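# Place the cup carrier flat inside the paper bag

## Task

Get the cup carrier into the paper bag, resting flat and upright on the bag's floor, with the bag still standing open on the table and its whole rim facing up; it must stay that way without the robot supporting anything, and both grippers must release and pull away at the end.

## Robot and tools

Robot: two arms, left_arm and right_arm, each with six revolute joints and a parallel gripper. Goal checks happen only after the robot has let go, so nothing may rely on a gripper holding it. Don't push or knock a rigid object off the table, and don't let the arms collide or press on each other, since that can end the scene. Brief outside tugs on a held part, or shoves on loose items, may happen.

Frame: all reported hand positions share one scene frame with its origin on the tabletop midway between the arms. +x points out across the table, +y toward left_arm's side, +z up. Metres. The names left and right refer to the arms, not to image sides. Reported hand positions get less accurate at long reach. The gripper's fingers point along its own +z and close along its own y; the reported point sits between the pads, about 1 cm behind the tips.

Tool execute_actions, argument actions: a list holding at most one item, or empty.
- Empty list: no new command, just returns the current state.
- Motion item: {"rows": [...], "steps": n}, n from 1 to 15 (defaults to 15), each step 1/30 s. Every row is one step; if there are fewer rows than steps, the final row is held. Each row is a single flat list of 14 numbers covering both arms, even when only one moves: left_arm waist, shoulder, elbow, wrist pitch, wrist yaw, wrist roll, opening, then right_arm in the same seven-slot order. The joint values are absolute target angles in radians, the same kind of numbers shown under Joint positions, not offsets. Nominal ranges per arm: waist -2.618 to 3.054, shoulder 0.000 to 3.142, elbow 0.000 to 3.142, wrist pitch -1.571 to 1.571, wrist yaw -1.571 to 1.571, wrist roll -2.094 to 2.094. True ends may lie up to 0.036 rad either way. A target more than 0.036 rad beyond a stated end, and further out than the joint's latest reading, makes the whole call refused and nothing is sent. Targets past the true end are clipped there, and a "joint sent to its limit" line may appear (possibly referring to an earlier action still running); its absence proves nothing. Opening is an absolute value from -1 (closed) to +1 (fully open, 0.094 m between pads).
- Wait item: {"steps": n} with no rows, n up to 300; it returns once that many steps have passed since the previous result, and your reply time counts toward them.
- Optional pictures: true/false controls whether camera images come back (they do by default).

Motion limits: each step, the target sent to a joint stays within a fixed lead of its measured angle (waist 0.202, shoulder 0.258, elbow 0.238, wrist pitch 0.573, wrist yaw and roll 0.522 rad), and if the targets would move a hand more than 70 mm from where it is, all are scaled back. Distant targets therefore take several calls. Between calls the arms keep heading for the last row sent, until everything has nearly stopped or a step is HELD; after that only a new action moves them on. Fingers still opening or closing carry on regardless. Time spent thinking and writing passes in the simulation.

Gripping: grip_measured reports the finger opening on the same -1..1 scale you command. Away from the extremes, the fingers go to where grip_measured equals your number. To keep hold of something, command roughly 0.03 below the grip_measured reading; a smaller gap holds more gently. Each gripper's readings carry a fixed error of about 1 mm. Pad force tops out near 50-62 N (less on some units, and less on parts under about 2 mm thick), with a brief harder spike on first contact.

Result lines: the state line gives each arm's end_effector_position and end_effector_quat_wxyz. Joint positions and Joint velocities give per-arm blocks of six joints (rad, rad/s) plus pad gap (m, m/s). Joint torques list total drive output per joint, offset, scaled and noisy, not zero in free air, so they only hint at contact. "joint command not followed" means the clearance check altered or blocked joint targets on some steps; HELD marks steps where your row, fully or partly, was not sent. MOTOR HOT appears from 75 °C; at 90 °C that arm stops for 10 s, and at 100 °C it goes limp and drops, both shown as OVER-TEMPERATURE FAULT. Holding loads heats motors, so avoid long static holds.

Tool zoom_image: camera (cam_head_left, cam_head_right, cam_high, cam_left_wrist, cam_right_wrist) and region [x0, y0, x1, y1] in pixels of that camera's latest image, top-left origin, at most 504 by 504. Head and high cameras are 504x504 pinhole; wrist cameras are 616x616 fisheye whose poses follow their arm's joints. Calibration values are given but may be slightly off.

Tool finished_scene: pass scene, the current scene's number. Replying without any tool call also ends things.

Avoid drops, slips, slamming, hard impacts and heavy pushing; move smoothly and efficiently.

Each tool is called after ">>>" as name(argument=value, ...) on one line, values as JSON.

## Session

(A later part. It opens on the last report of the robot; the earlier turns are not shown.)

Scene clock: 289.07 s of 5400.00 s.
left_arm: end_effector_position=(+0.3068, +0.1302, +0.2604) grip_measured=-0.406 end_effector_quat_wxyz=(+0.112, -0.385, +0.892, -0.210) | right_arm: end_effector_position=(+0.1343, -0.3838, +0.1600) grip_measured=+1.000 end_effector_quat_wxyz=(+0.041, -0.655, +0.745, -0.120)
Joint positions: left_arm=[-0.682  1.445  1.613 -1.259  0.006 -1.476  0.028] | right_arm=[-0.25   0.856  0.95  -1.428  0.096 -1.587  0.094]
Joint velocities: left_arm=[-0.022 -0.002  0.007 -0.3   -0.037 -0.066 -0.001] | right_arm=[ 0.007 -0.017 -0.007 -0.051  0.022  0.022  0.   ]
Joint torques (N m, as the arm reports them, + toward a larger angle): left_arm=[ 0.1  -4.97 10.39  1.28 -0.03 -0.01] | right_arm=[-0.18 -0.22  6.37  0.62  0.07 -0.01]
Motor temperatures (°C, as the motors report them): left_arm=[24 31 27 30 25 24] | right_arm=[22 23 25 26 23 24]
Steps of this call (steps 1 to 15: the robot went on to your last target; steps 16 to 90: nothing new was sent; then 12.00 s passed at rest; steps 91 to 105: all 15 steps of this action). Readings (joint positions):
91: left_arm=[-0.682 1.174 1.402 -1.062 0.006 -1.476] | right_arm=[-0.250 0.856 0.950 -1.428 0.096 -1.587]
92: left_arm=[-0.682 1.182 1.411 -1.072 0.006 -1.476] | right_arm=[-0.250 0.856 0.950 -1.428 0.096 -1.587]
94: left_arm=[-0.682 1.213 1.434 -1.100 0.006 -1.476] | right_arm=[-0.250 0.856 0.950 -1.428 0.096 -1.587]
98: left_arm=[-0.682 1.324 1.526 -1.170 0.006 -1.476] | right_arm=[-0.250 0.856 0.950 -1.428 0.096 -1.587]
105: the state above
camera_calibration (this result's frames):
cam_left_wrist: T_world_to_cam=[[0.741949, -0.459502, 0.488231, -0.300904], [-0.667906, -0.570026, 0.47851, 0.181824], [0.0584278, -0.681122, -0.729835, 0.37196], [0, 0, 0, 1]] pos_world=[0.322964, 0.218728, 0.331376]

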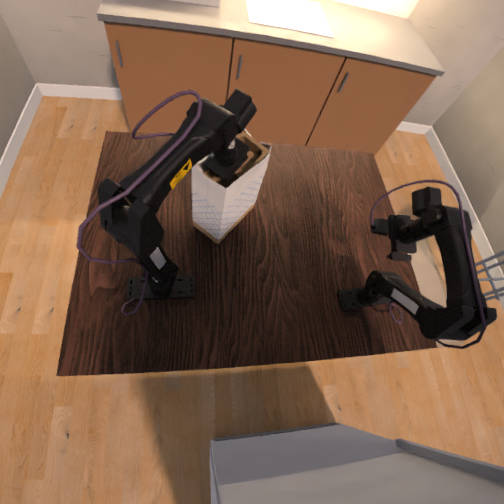

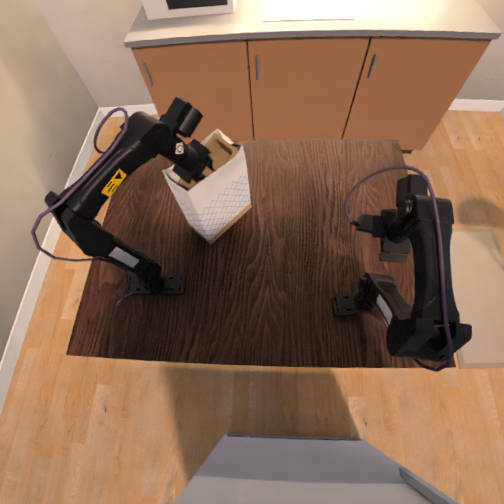

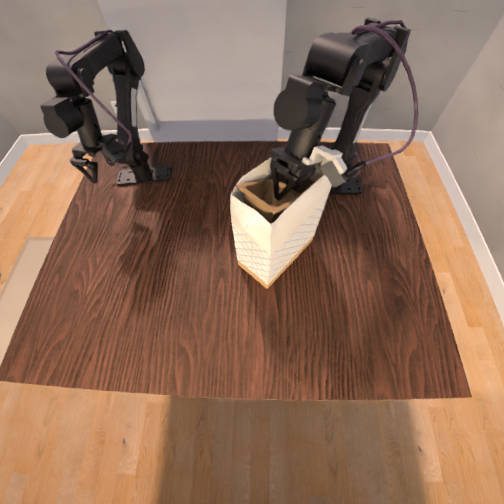

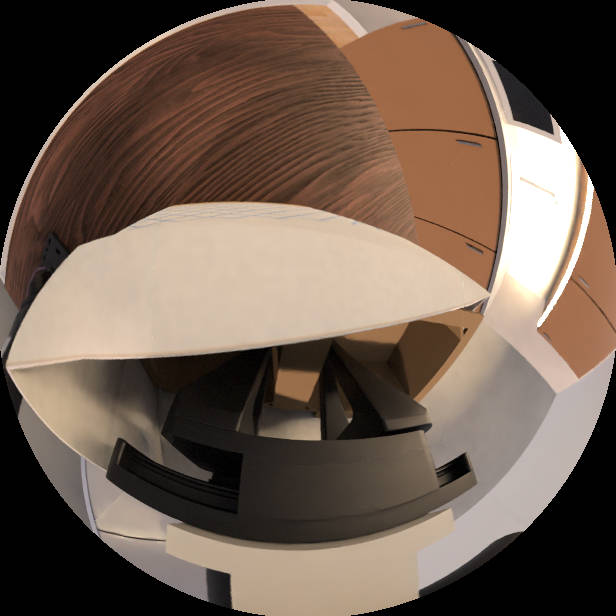

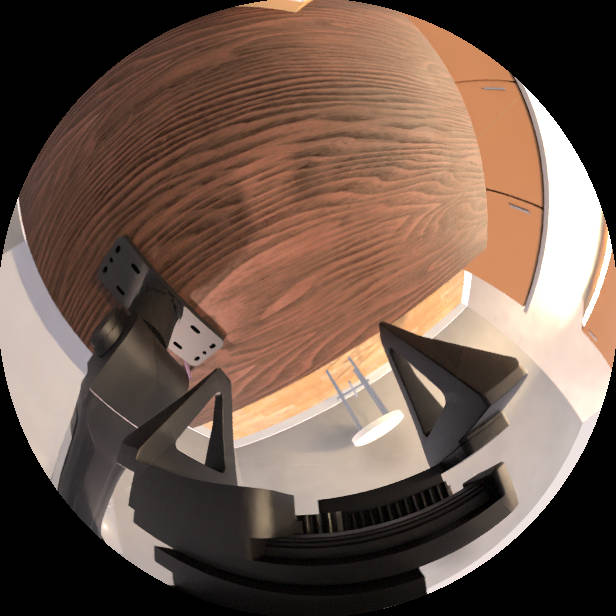

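>>> execute_actions(actions=[{"rows":[[-0.68,1.52,1.71,-1.4,0,-1.48,-0.46,-0.25,0.856,0.95,-1.428,0.096,-1.587,1],[-0.68,1.52,1.71,-1.4,0,-1.48,-0.46,-0.25,0.856,0.95,-1.428,0.096,-1.587,1],[-0.68,1.52,1.71,-1.4,0,-1.48,-0.46,-0.25,0.856,0.95,-1.428,0.096,-1.587,1],[-0.68,1.6,1.77,-1.47,0,-1.48,-0.46,-0.25,0.856,0.95,-1.428,0.096,-1.587,1],[-0.68,1.6,1.77,-1.47,0,-1.48,-0.46,-0.25,0.856,0.95,-1.428,0.096,-1.587,1],[-0.68,1.6,1.77,-1.47,0,-1.48,-0.46,-0.25,0.856,0.95,-1.428,0.096,-1.587,1],[-0.68,1.69,1.84,-1.54,0,-1.48,-0.46,-0.25,0.856,0.95,-1.428,0.096,-1.587,1]]}], pictures=false)

>>> execute_actions(actions=[{"rows":[[-0.68,1.74,1.76,-1.54,0,-1.48,-0.46,-0.25,0.856,0.95,-1.428,0.096,-1.587,1]]}])

>>> zoom_image(camera="cam_high", region=[200,120,400,300])

Scene clock: 301.03 s of 5400.00 s.
left_arm: end_effector_position=(+0.3093, +0.1283, +0.2196) grip_measured=-0.406 end_effector_quat_wxyz=(+0.040, -0.395, +0.914, -0.079) | right_arm: end_effector_position=(+0.1343, -0.3838, +0.1600) grip_measured=+1.000 end_effector_quat_wxyz=(+0.041, -0.655, +0.745, -0.120)
Joint positions: left_arm=[-0.682  1.704  1.803 -1.494  0.006 -1.476  0.028] | right_arm=[-0.25   0.856  0.95  -1.428  0.096 -1.587  0.094]
Joint velocities: left_arm=[-0.007  0.012 -0.007 -0.212  0.007 -0.022 -0.   ] | right_arm=[ 0.002  0.012 -0.007 -0.007 -0.066 -0.007  0.   ]
Joint torques (N m, as the arm reports them, + toward a larger angle): left_arm=[ 0.1  -7.52  9.9   0.72 -0.03  0.03] | right_arm=[ 0.05 -0.16  6.53  0.59  0.05 -0.01]
Motor temperatures (°C, as the motors report them): left_arm=[24 31 29 29 25 24] | right_arm=[22 23 25 26 23 24]
Steps of this call (steps 1 to 30: the robot went on to your last target; steps 31 to 90: nothing new was sent; then 8.47 s passed at rest; steps 91 to 105: all 15 steps of this action). Readings (joint positions):
91: left_arm=[-0.682 1.456 1.629 -1.318 0.006 -1.476] | right_arm=[-0.250 0.856 0.950 -1.428 0.096 -1.587]
92: left_arm=[-0.682 1.472 1.651 -1.336 0.006 -1.476] | right_arm=[-0.250 0.856 0.950 -1.428 0.096 -1.587]
94: left_arm=[-0.682 1.510 1.691 -1.363 0.006 -1.476] | right_arm=[-0.250 0.856 0.950 -1.428 0.096 -1.587]
98: left_arm=[-0.682 1.624 1.782 -1.441 0.006 -1.476] | right_arm=[-0.250 0.856 0.950 -1.428 0.096 -1.587]
105: the state above

Scene clock: 301.53 s of 5400.00 s.
left_arm: end_effector_position=(+0.3040, +0.1324, +0.2008) grip_measured=-0.406 end_effector_quat_wxyz=(+0.020, -0.396, +0.917, -0.043) | right_arm: end_effector_position=(+0.1343, -0.3838, +0.1600) grip_measured=+1.000 end_effector_quat_wxyz=(+0.041, -0.655, +0.745, -0.120)
Joint positions: left_arm=[-0.682  1.738  1.775 -1.515  0.006 -1.476  0.028] | right_arm=[-0.25   0.856  0.95  -1.428  0.096 -1.587  0.094]
Joint velocities: left_arm=[ 0.002  0.002 -0.002  0.11   0.007  0.051 -0.001] | right_arm=[-0.002 -0.002 -0.007  0.051 -0.051  0.022  0.   ]
Joint torques (N m, as the arm reports them, + toward a larger angle): left_arm=[ 0.07 -6.93  5.47  0.5  -0.03  0.  ] | right_arm=[-0.14 -0.35  6.59  0.6   0.08 -0.03]
Motor temperatures (°C, as the motors report them): left_arm=[24 31 29 29 25 24] | right_arm=[22 23 25 26 23 24]
Steps of this call (steps 1 to 15: all 15 steps of this action). Readings (joint positions):
1: left_arm=[-0.682 1.704 1.800 -1.498 0.006 -1.476] | right_arm=[-0.250 0.856 0.950 -1.428 0.096 -1.587]
2: left_arm=[-0.682 1.706 1.796 -1.502 0.006 -1.476] | right_arm=[-0.250 0.856 0.950 -1.428 0.096 -1.587]
4: left_arm=[-0.682 1.717 1.786 -1.509 0.006 -1.476] | right_arm=[-0.250 0.856 0.950 -1.428 0.096 -1.587]
8: left_arm=[-0.682 1.736 1.776 -1.512 0.006 -1.476] | right_arm=[-0.250 0.856 0.950 -1.428 0.096 -1.587]
15: the state above
camera_calibration (this result's frames):
cam_left_wrist: T_world_to_cam=[[0.836834, -0.533056, 0.124744, -0.214856], [-0.514806, -0.688707, 0.510546, 0.17247], [-0.186237, -0.491461, -0.850754, 0.403612], [0, 0, 0, 1]] pos_world=[0.343756, 0.202611, 0.282123]

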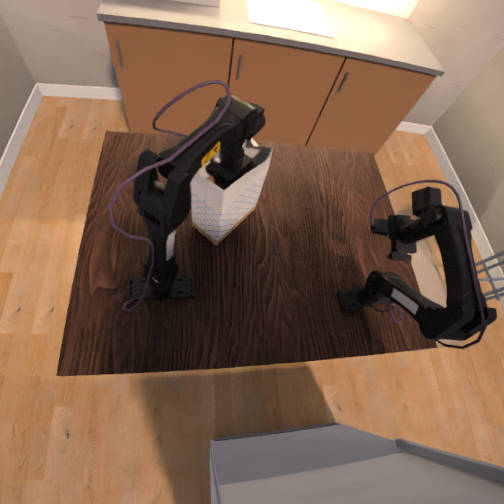

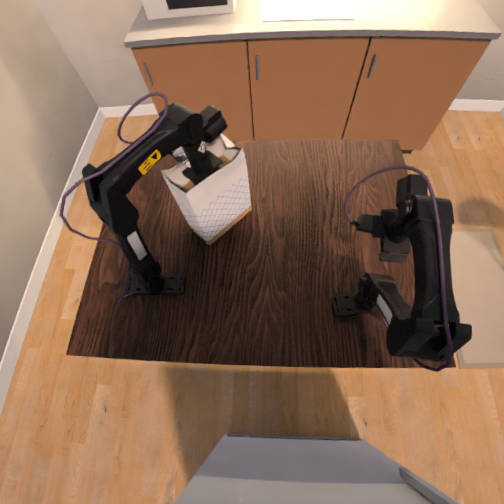

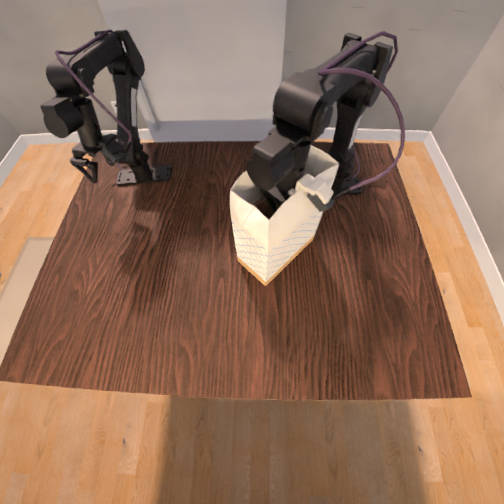

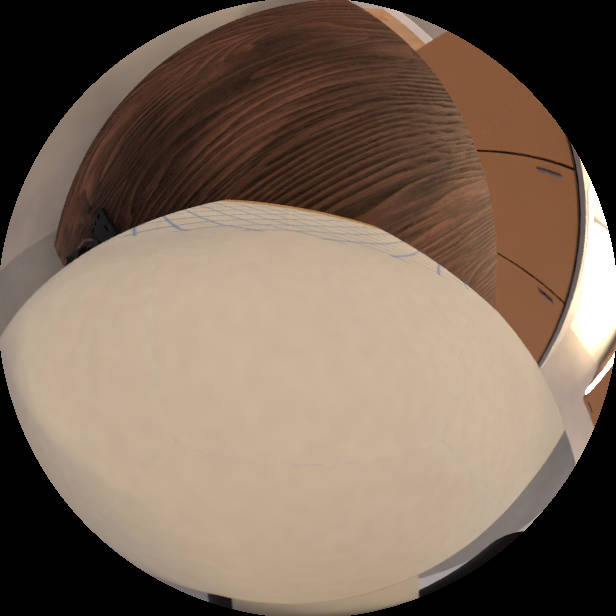

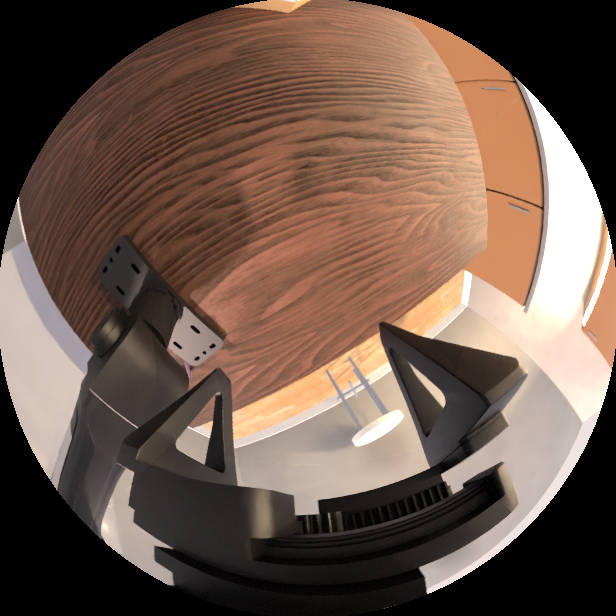

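Region (200, 120, 400, 300) of cam_high's 504x504 image, scaled by 2.520, with more detail than that image has; it fills the top 454 rows of this view, and the rest is white.

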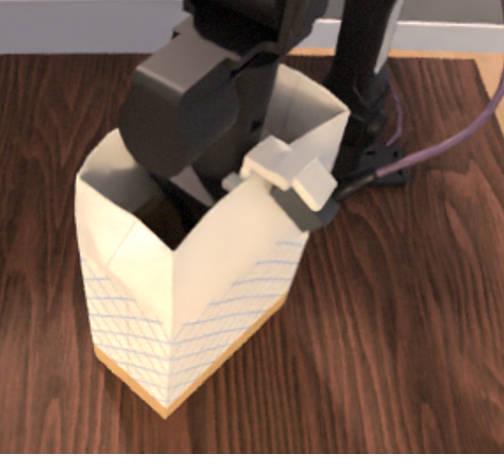

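>>> execute_actions(actions=[{"rows":[[-0.68,1.76,1.72,-1.52,0,-1.48,-0.46,-0.25,0.856,0.95,-1.428,0.096,-1.587,1],[-0.68,1.76,1.72,-1.52,0,-1.48,-0.46,-0.25,0.856,0.95,-1.428,0.096,-1.587,1],[-0.68,1.76,1.72,-1.52,0,-1.48,-0.46,-0.25,0.856,0.95,-1.428,0.096,-1.587,1],[-0.68,1.76,1.72,-1.52,0,-1.48,-0.46,-0.25,0.856,0.95,-1.428,0.096,-1.587,1],[-0.68,1.79,1.67,-1.46,0,-1.48,-0.46,-0.25,0.856,0.95,-1.428,0.096,-1.587,1]]}])

>>> zoom_image(camera="cam_high", region=[200,120,400,300])

Scene clock: 309.13 s of 5400.00 s.
left_arm: end_effector_position=(+0.3007, +0.1356, +0.1637) grip_measured=-0.406 end_effector_quat_wxyz=(-0.002, -0.397, +0.918, +0.001) | right_arm: end_effector_position=(+0.1343, -0.3838, +0.1600) grip_measured=+1.000 end_effector_quat_wxyz=(+0.041, -0.655, +0.745, -0.120)
Joint positions: left_arm=[-0.682  1.787  1.688 -1.477  0.003 -1.476  0.028] | right_arm=[-0.25   0.856  0.95  -1.428  0.096 -1.587  0.094]
Joint velocities: left_arm=[ 0.017 -0.002 -0.012 -0.037 -0.037  0.022  0.001] | right_arm=[-0.007 -0.002 -0.012 -0.037 -0.007 -0.051  0.   ]
Joint torques (N m, as the arm reports them, + toward a larger angle): left_arm=[ 0.07 -7.16  5.17  0.79  0.    0.  ] | right_arm=[ 0.22 -0.14  6.34  0.64  0.03 -0.05]
Motor temperatures (°C, as the motors report them): left_arm=[24 32 28 29 25 24] | right_arm=[22 23 25 26 23 24]
Steps of this call (steps 1 to 15: the robot went on to your last target; steps 16 to 90: nothing new was sent; then 4.10 s passed at rest; steps 91 to 105: all 15 steps of this action). Readings (joint positions):
91: left_arm=[-0.682 1.738 1.770 -1.514 0.006 -1.476] | right_arm=[-0.250 0.856 0.950 -1.428 0.096 -1.587]
92: left_arm=[-0.682 1.738 1.762 -1.514 0.006 -1.476] | right_arm=[-0.250 0.856 0.950 -1.428 0.096 -1.587]
94: left_arm=[-0.682 1.744 1.746 -1.514 0.006 -1.476] | right_arm=[-0.250 0.856 0.950 -1.428 0.096 -1.587]
98: left_arm=[-0.682 1.769 1.699 -1.489 0.005 -1.476] | right_arm=[-0.250 0.856 0.950 -1.428 0.096 -1.587]
105: the state above
camera_calibration (this result's frames):
cam_left_wrist: T_world_to_cam=[[0.842684, -0.537713, 0.0273394, -0.190981], [-0.476169, -0.72061, 0.503968, 0.185742], [-0.251289, -0.437704, -0.863289, 0.387329], [0, 0, 0, 1]] pos_world=[0.346713, 0.20069, 0.24599]

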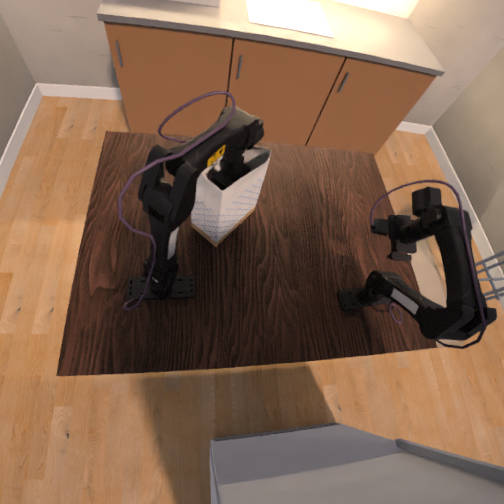

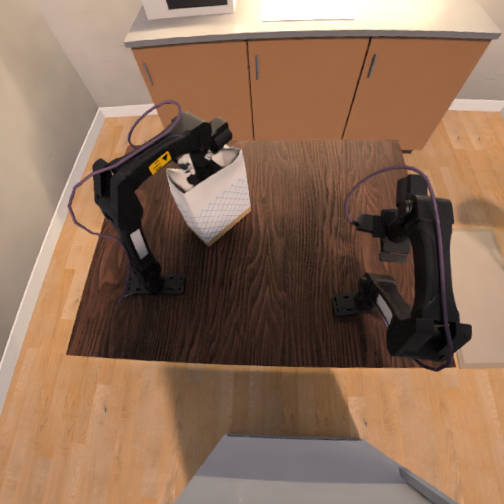

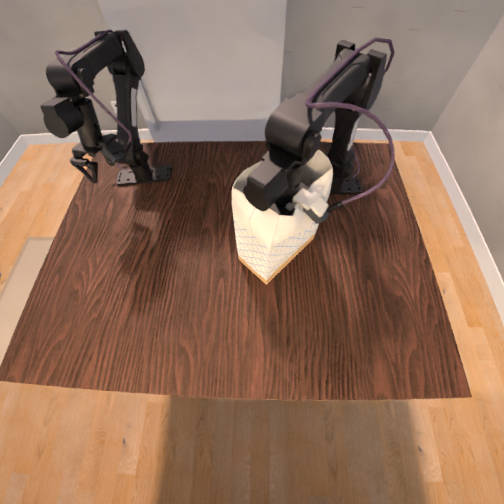

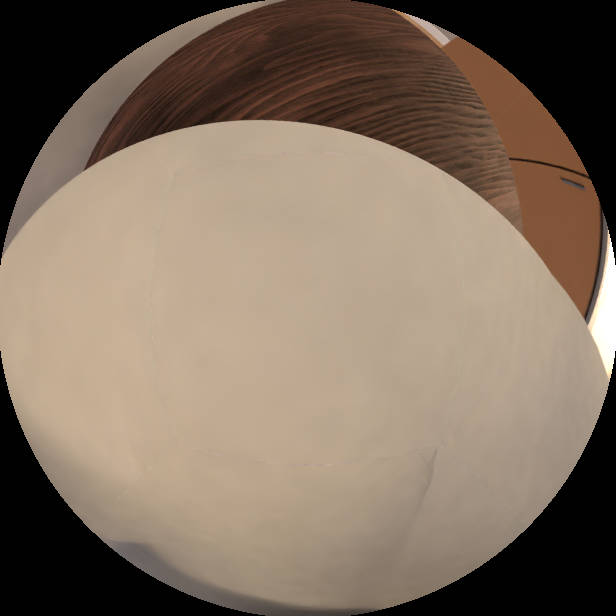

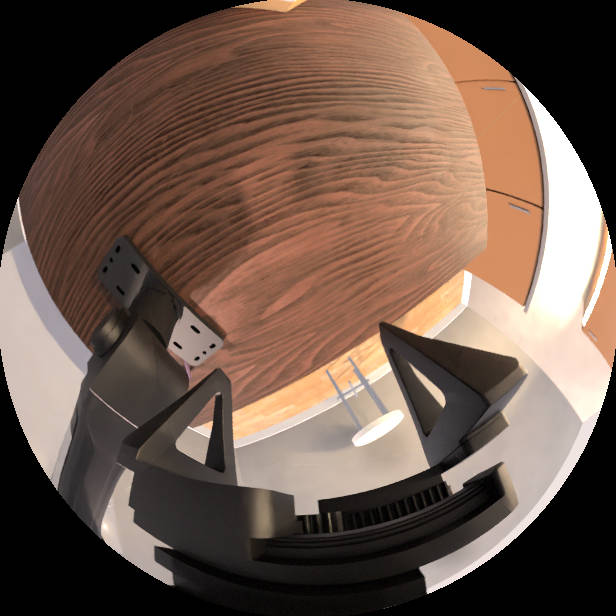

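Region (200, 120, 400, 300) of cam_high's 504x504 image, scaled by 2.520, with more detail than that image has; it fills the top 454 rows of this view, and the rest is white.

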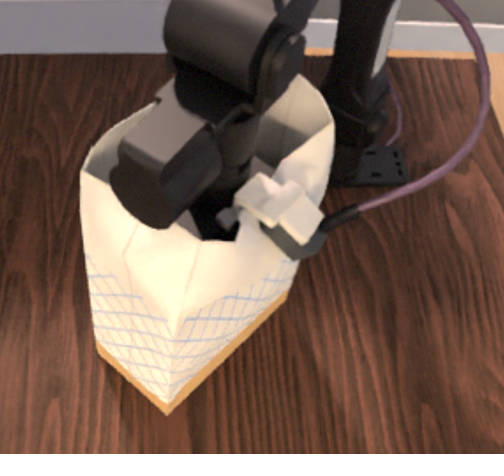

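Enough; release and withdraw.

>>> execute_actions(actions=[{"rows":[[-0.68,1.79,1.67,-1.46,0,-1.48,-0.1,-0.25,0.856,0.95,-1.428,0.096,-1.587,1],[-0.68,1.79,1.67,-1.46,0,-1.48,-0.1,-0.25,0.856,0.95,-1.428,0.096,-1.587,1],[-0.68,1.79,1.67,-1.46,0,-1.48,-0.1,-0.25,0.856,0.95,-1.428,0.096,-1.587,1],[-0.68,1.79,1.67,-1.46,0,-1.48,-0.1,-0.25,0.856,0.95,-1.428,0.096,-1.587,1],[-0.68,1.79,1.67,-1.46,0,-1.48,-0.1,-0.25,0.856,0.95,-1.428,0.096,-1.587,1],[-0.68,1.79,1.67,-1.46,0,-1.48,-0.1,-0.25,0.856,0.95,-1.428,0.096,-1.587,1],[-0.68,1.75,1.76,-1.54,0,-1.48,-0.1,-0.25,0.856,0.95,-1.428,0.096,-1.587,1],[-0.68,1.75,1.76,-1.54,0,-1.48,-0.1,-0.25,0.856,0.95,-1.428,0.096,-1.587,1],[-0.68,1.75,1.76,-1.54,0,-1.48,-0.1,-0.25,0.856,0.95,-1.428,0.096,-1.587,1],[-0.68,1.7,1.87,-1.54,0,-1.48,-0.1,-0.25,0.856,0.95,-1.428,0.096,-1.587,1],[-0.68,1.7,1.87,-1.54,0,-1.48,-0.1,-0.25,0.856,0.95,-1.428,0.096,-1.587,1],[-0.68,1.66,2.0,-1.54,0,-1.48,-0.1,-0.25,0.856,0.95,-1.428,0.096,-1.587,1]]}], pictures=false)

>>> execute_actions(actions=[{"rows":[[-0.68,1.64,2.15,-1.54,0,-1.48,-0.1,-0.25,0.856,0.95,-1.428,0.096,-1.587,1],[-0.68,1.64,2.15,-1.54,0,-1.48,-0.1,-0.25,0.856,0.95,-1.428,0.096,-1.587,1],[-0.68,1.64,2.15,-1.54,0,-1.48,-0.1,-0.25,0.856,0.95,-1.428,0.096,-1.587,1],[-0.68,1.64,2.3,-1.54,0,-1.48,-0.1,-0.25,0.856,0.95,-1.428,0.096,-1.587,1],[-0.68,1.64,2.3,-1.54,0,-1.48,-0.1,-0.25,0.856,0.95,-1.428,0.096,-1.587,1],[-0.68,1.64,2.3,-1.54,0,-1.48,-0.1,-0.25,0.856,0.95,-1.428,0.096,-1.587,1],[-0.68,1.64,2.5,-1.54,0,-1.48,-0.1,-0.25,0.856,0.95,-1.428,0.096,-1.587,1]]}], pictures=false)

>>> execute_actions(actions=[{"rows":[[-0.68,1.64,2.5,-1.54,0,-1.48,-0.1,-0.25,0.856,0.95,-1.428,0.096,-1.587,1]]}])

Scene clock: 325.93 s of 5400.00 s.
left_arm: end_effector_position=(+0.3224, +0.1189, +0.2528) grip_measured=-0.102 end_effector_quat_wxyz=(+0.066, -0.393, +0.909, -0.122) | right_arm: end_effector_position=(+0.1343, -0.3838, +0.1600) grip_measured=+1.000 end_effector_quat_wxyz=(+0.041, -0.655, +0.745, -0.120)
Joint positions: left_arm=[-0.682  1.717  1.937 -1.513  0.002 -1.476  0.042] | right_arm=[-0.25   0.856  0.95  -1.428  0.096 -1.587  0.094]
Joint velocities: left_arm=[-0.017 -0.676  0.867  0.081 -0.022  0.037 -0.   ] | right_arm=[ 0.007  0.002  0.007  0.051  0.066 -0.066  0.   ]
Joint torques (N m, as the arm reports them, + toward a larger angle): left_arm=[ 0.07 -7.93  7.37  0.77  0.   -0.01] | right_arm=[ 0.18 -0.34  6.41  0.6   0.06  0.01]
Motor temperatures (°C, as the motors report them): left_arm=[24 34 28 28 25 24] | right_arm=[22 23 25 26 23 24]
Steps of this call (steps 1 to 15: the robot went on to your last target; steps 16 to 90: nothing new was sent; then 13.30 s passed at rest; steps 91 to 105: all 15 steps of this action). Readings (joint positions):
91: left_arm=[-0.682 1.787 1.688 -1.476 0.002 -1.476] | right_arm=[-0.250 0.856 0.950 -1.428 0.096 -1.587]
92: left_arm=[-0.682 1.787 1.688 -1.476 0.002 -1.476] | right_arm=[-0.250 0.856 0.950 -1.428 0.096 -1.587]
94: left_arm=[-0.682 1.787 1.688 -1.475 0.002 -1.476] | right_arm=[-0.250 0.856 0.950 -1.428 0.096 -1.587]
98: left_arm=[-0.682 1.786 1.704 -1.490 0.002 -1.476] | right_arm=[-0.250 0.856 0.950 -1.428 0.096 -1.587]
105: the state above

Scene clock: 326.43 s of 5400.00 s.
left_arm: end_effector_position=(+0.3150, +0.1245, +0.4583) grip_measured=-0.102 end_effector_quat_wxyz=(+0.214, -0.355, +0.822, -0.391) | right_arm: end_effector_position=(+0.1343, -0.3838, +0.1600) grip_measured=+1.000 end_effector_quat_wxyz=(+0.041, -0.655, +0.745, -0.120)
Joint positions: left_arm=[-0.682  1.619  2.489 -1.518  0.003 -1.476  0.042] | right_arm=[-0.25   0.856  0.95  -1.428  0.096 -1.587  0.094]
Joint velocities: left_arm=[-0.007  0.11   0.002 -0.037 -0.022  0.007 -0.   ] | right_arm=[ 0.002 -0.002  0.017 -0.022 -0.037  0.022  0.   ]
Joint torques (N m, as the arm reports them, + toward a larger angle): left_arm=[ 0.09 -3.05  5.53  2.08 -0.01 -0.02] | right_arm=[-0.15 -0.15  6.31  0.63  0.1  -0.04]
Motor temperatures (°C, as the motors report them): left_arm=[24 34 28 28 25 24] | right_arm=[22 23 25 26 23 24]
Steps of this call (steps 1 to 15: all 15 steps of this action). Readings (joint positions):
1: left_arm=[-0.682 1.700 1.983 -1.522 0.003 -1.476] | right_arm=[-0.250 0.856 0.950 -1.428 0.096 -1.587]
2: left_arm=[-0.682 1.688 2.037 -1.524 0.003 -1.476] | right_arm=[-0.250 0.856 0.950 -1.428 0.096 -1.587]
4: left_arm=[-0.682 1.667 2.141 -1.529 0.003 -1.476] | right_arm=[-0.250 0.856 0.950 -1.428 0.096 -1.587]
8: left_arm=[-0.682 1.655 2.371 -1.530 0.003 -1.476] | right_arm=[-0.250 0.856 0.950 -1.428 0.096 -1.587]
15: the state above

Scene clock: 326.93 s of 5400.00 s.
left_arm: end_effector_position=(+0.3182, +0.1221, +0.4542) grip_measured=-0.102 end_effector_quat_wxyz=(+0.211, -0.356, +0.825, -0.386) | right_arm: end_effector_position=(+0.1343, -0.3838, +0.1600) grip_measured=+1.000 end_effector_quat_wxyz=(+0.041, -0.655, +0.745, -0.120)
Joint positions: left_arm=[-0.682  1.631  2.489 -1.518  0.003 -1.476  0.042] | right_arm=[-0.25   0.856  0.95  -1.428  0.096 -1.587  0.094]
Joint velocities: left_arm=[ 0.002 -0.012 -0.007 -0.022 -0.037 -0.007 -0.   ] | right_arm=[-0.002 -0.012 -0.017  0.022 -0.037  0.081  0.   ]
Joint torques (N m, as the arm reports them, + toward a larger angle): left_arm=[ 0.09 -3.49  5.52  2.04  0.    0.  ] | right_arm=[ 0.06 -0.21  6.31  0.6   0.05 -0.03]
Motor temperatures (°C, as the motors report them): left_arm=[24 34 28 28 25 24] | right_arm=[22 23 25 26 23 24]
Steps of this call (steps 1 to 15: all 15 steps of this action). Readings (joint positions):
1: left_arm=[-0.682 1.623 2.489 -1.518 0.003 -1.476] | right_arm=[-0.250 0.856 0.950 -1.428 0.096 -1.587]
2: left_arm=[-0.682 1.626 2.489 -1.518 0.003 -1.476] | right_arm=[-0.250 0.856 0.950 -1.428 0.096 -1.587]
4: left_arm=[-0.682 1.630 2.489 -1.518 0.003 -1.476] | right_arm=[-0.250 0.856 0.950 -1.428 0.096 -1.587]
8: left_arm=[-0.682 1.631 2.489 -1.518 0.003 -1.476] | right_arm=[-0.250 0.856 0.950 -1.428 0.096 -1.587]
15: the state above
camera_calibration (this result's frames):
cam_left_wrist: T_world_to_cam=[[0.518921, -0.286256, 0.805468, -0.502033], [-0.811709, -0.460473, 0.359294, 0.178608], [0.268046, -0.840251, -0.471306, 0.342449], [0, 0, 0, 1]] pos_world=[0.313701, 0.226278, 0.501597]

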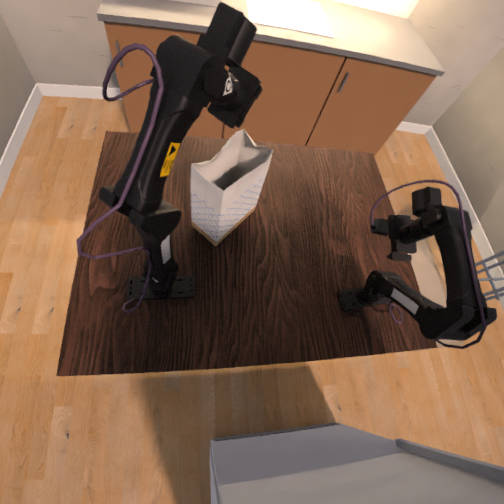

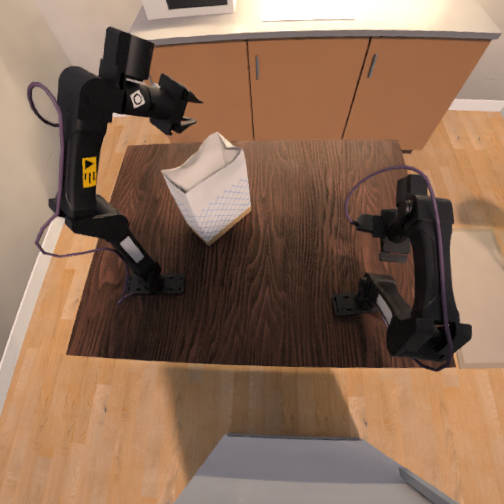

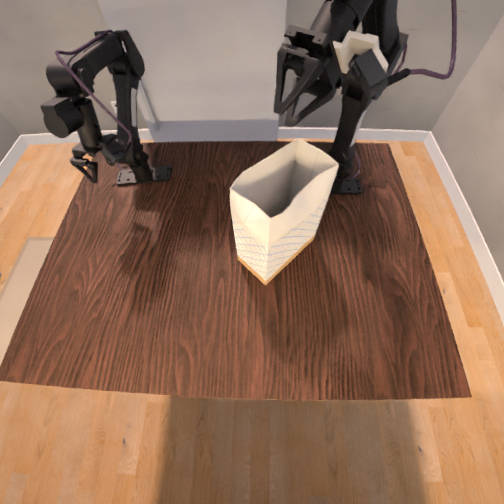

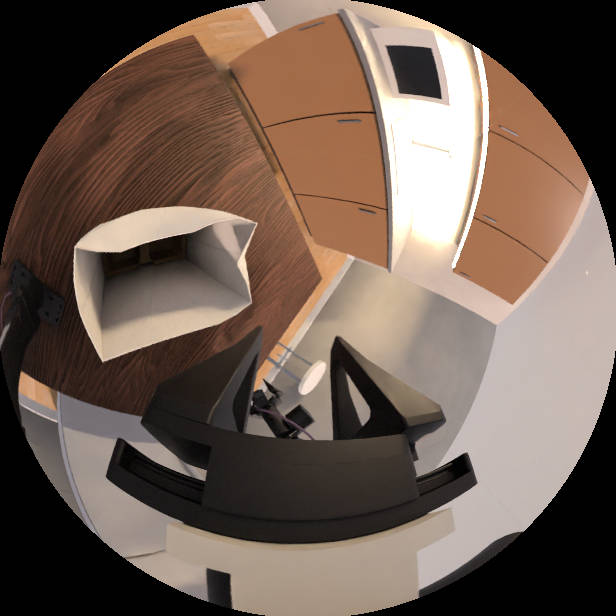

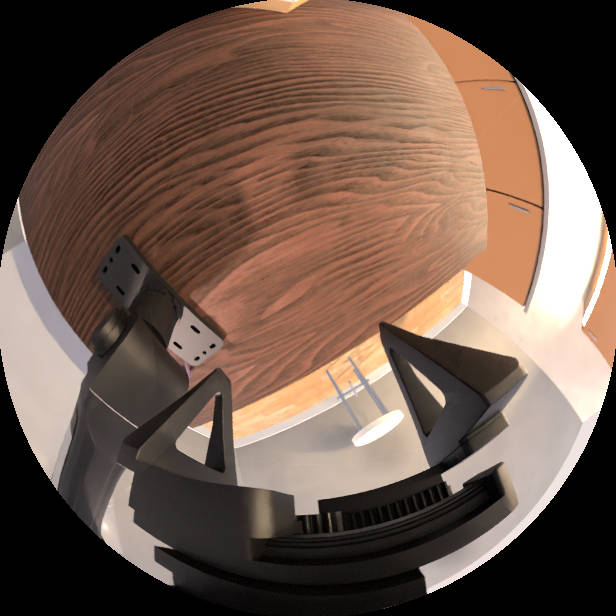

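>>> zoom_image(camera="cam_left_wrist", region=[60,190,280,370])

Region (60, 190, 280, 370) of cam_left_wrist's 616x616 image, scaled by 2.291, with more detail than that image has; it fills the top 412 rows of this view, and the rest is white.

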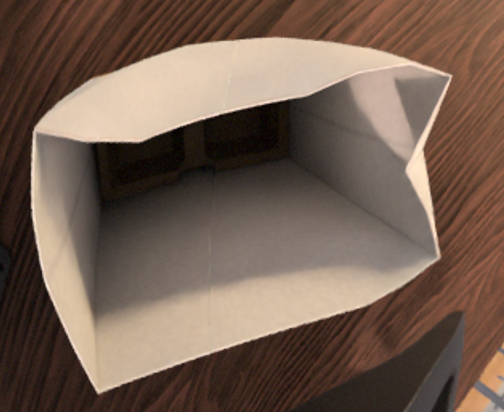

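>>> finished_scene(scene=1)

The scene is finished: the task was done.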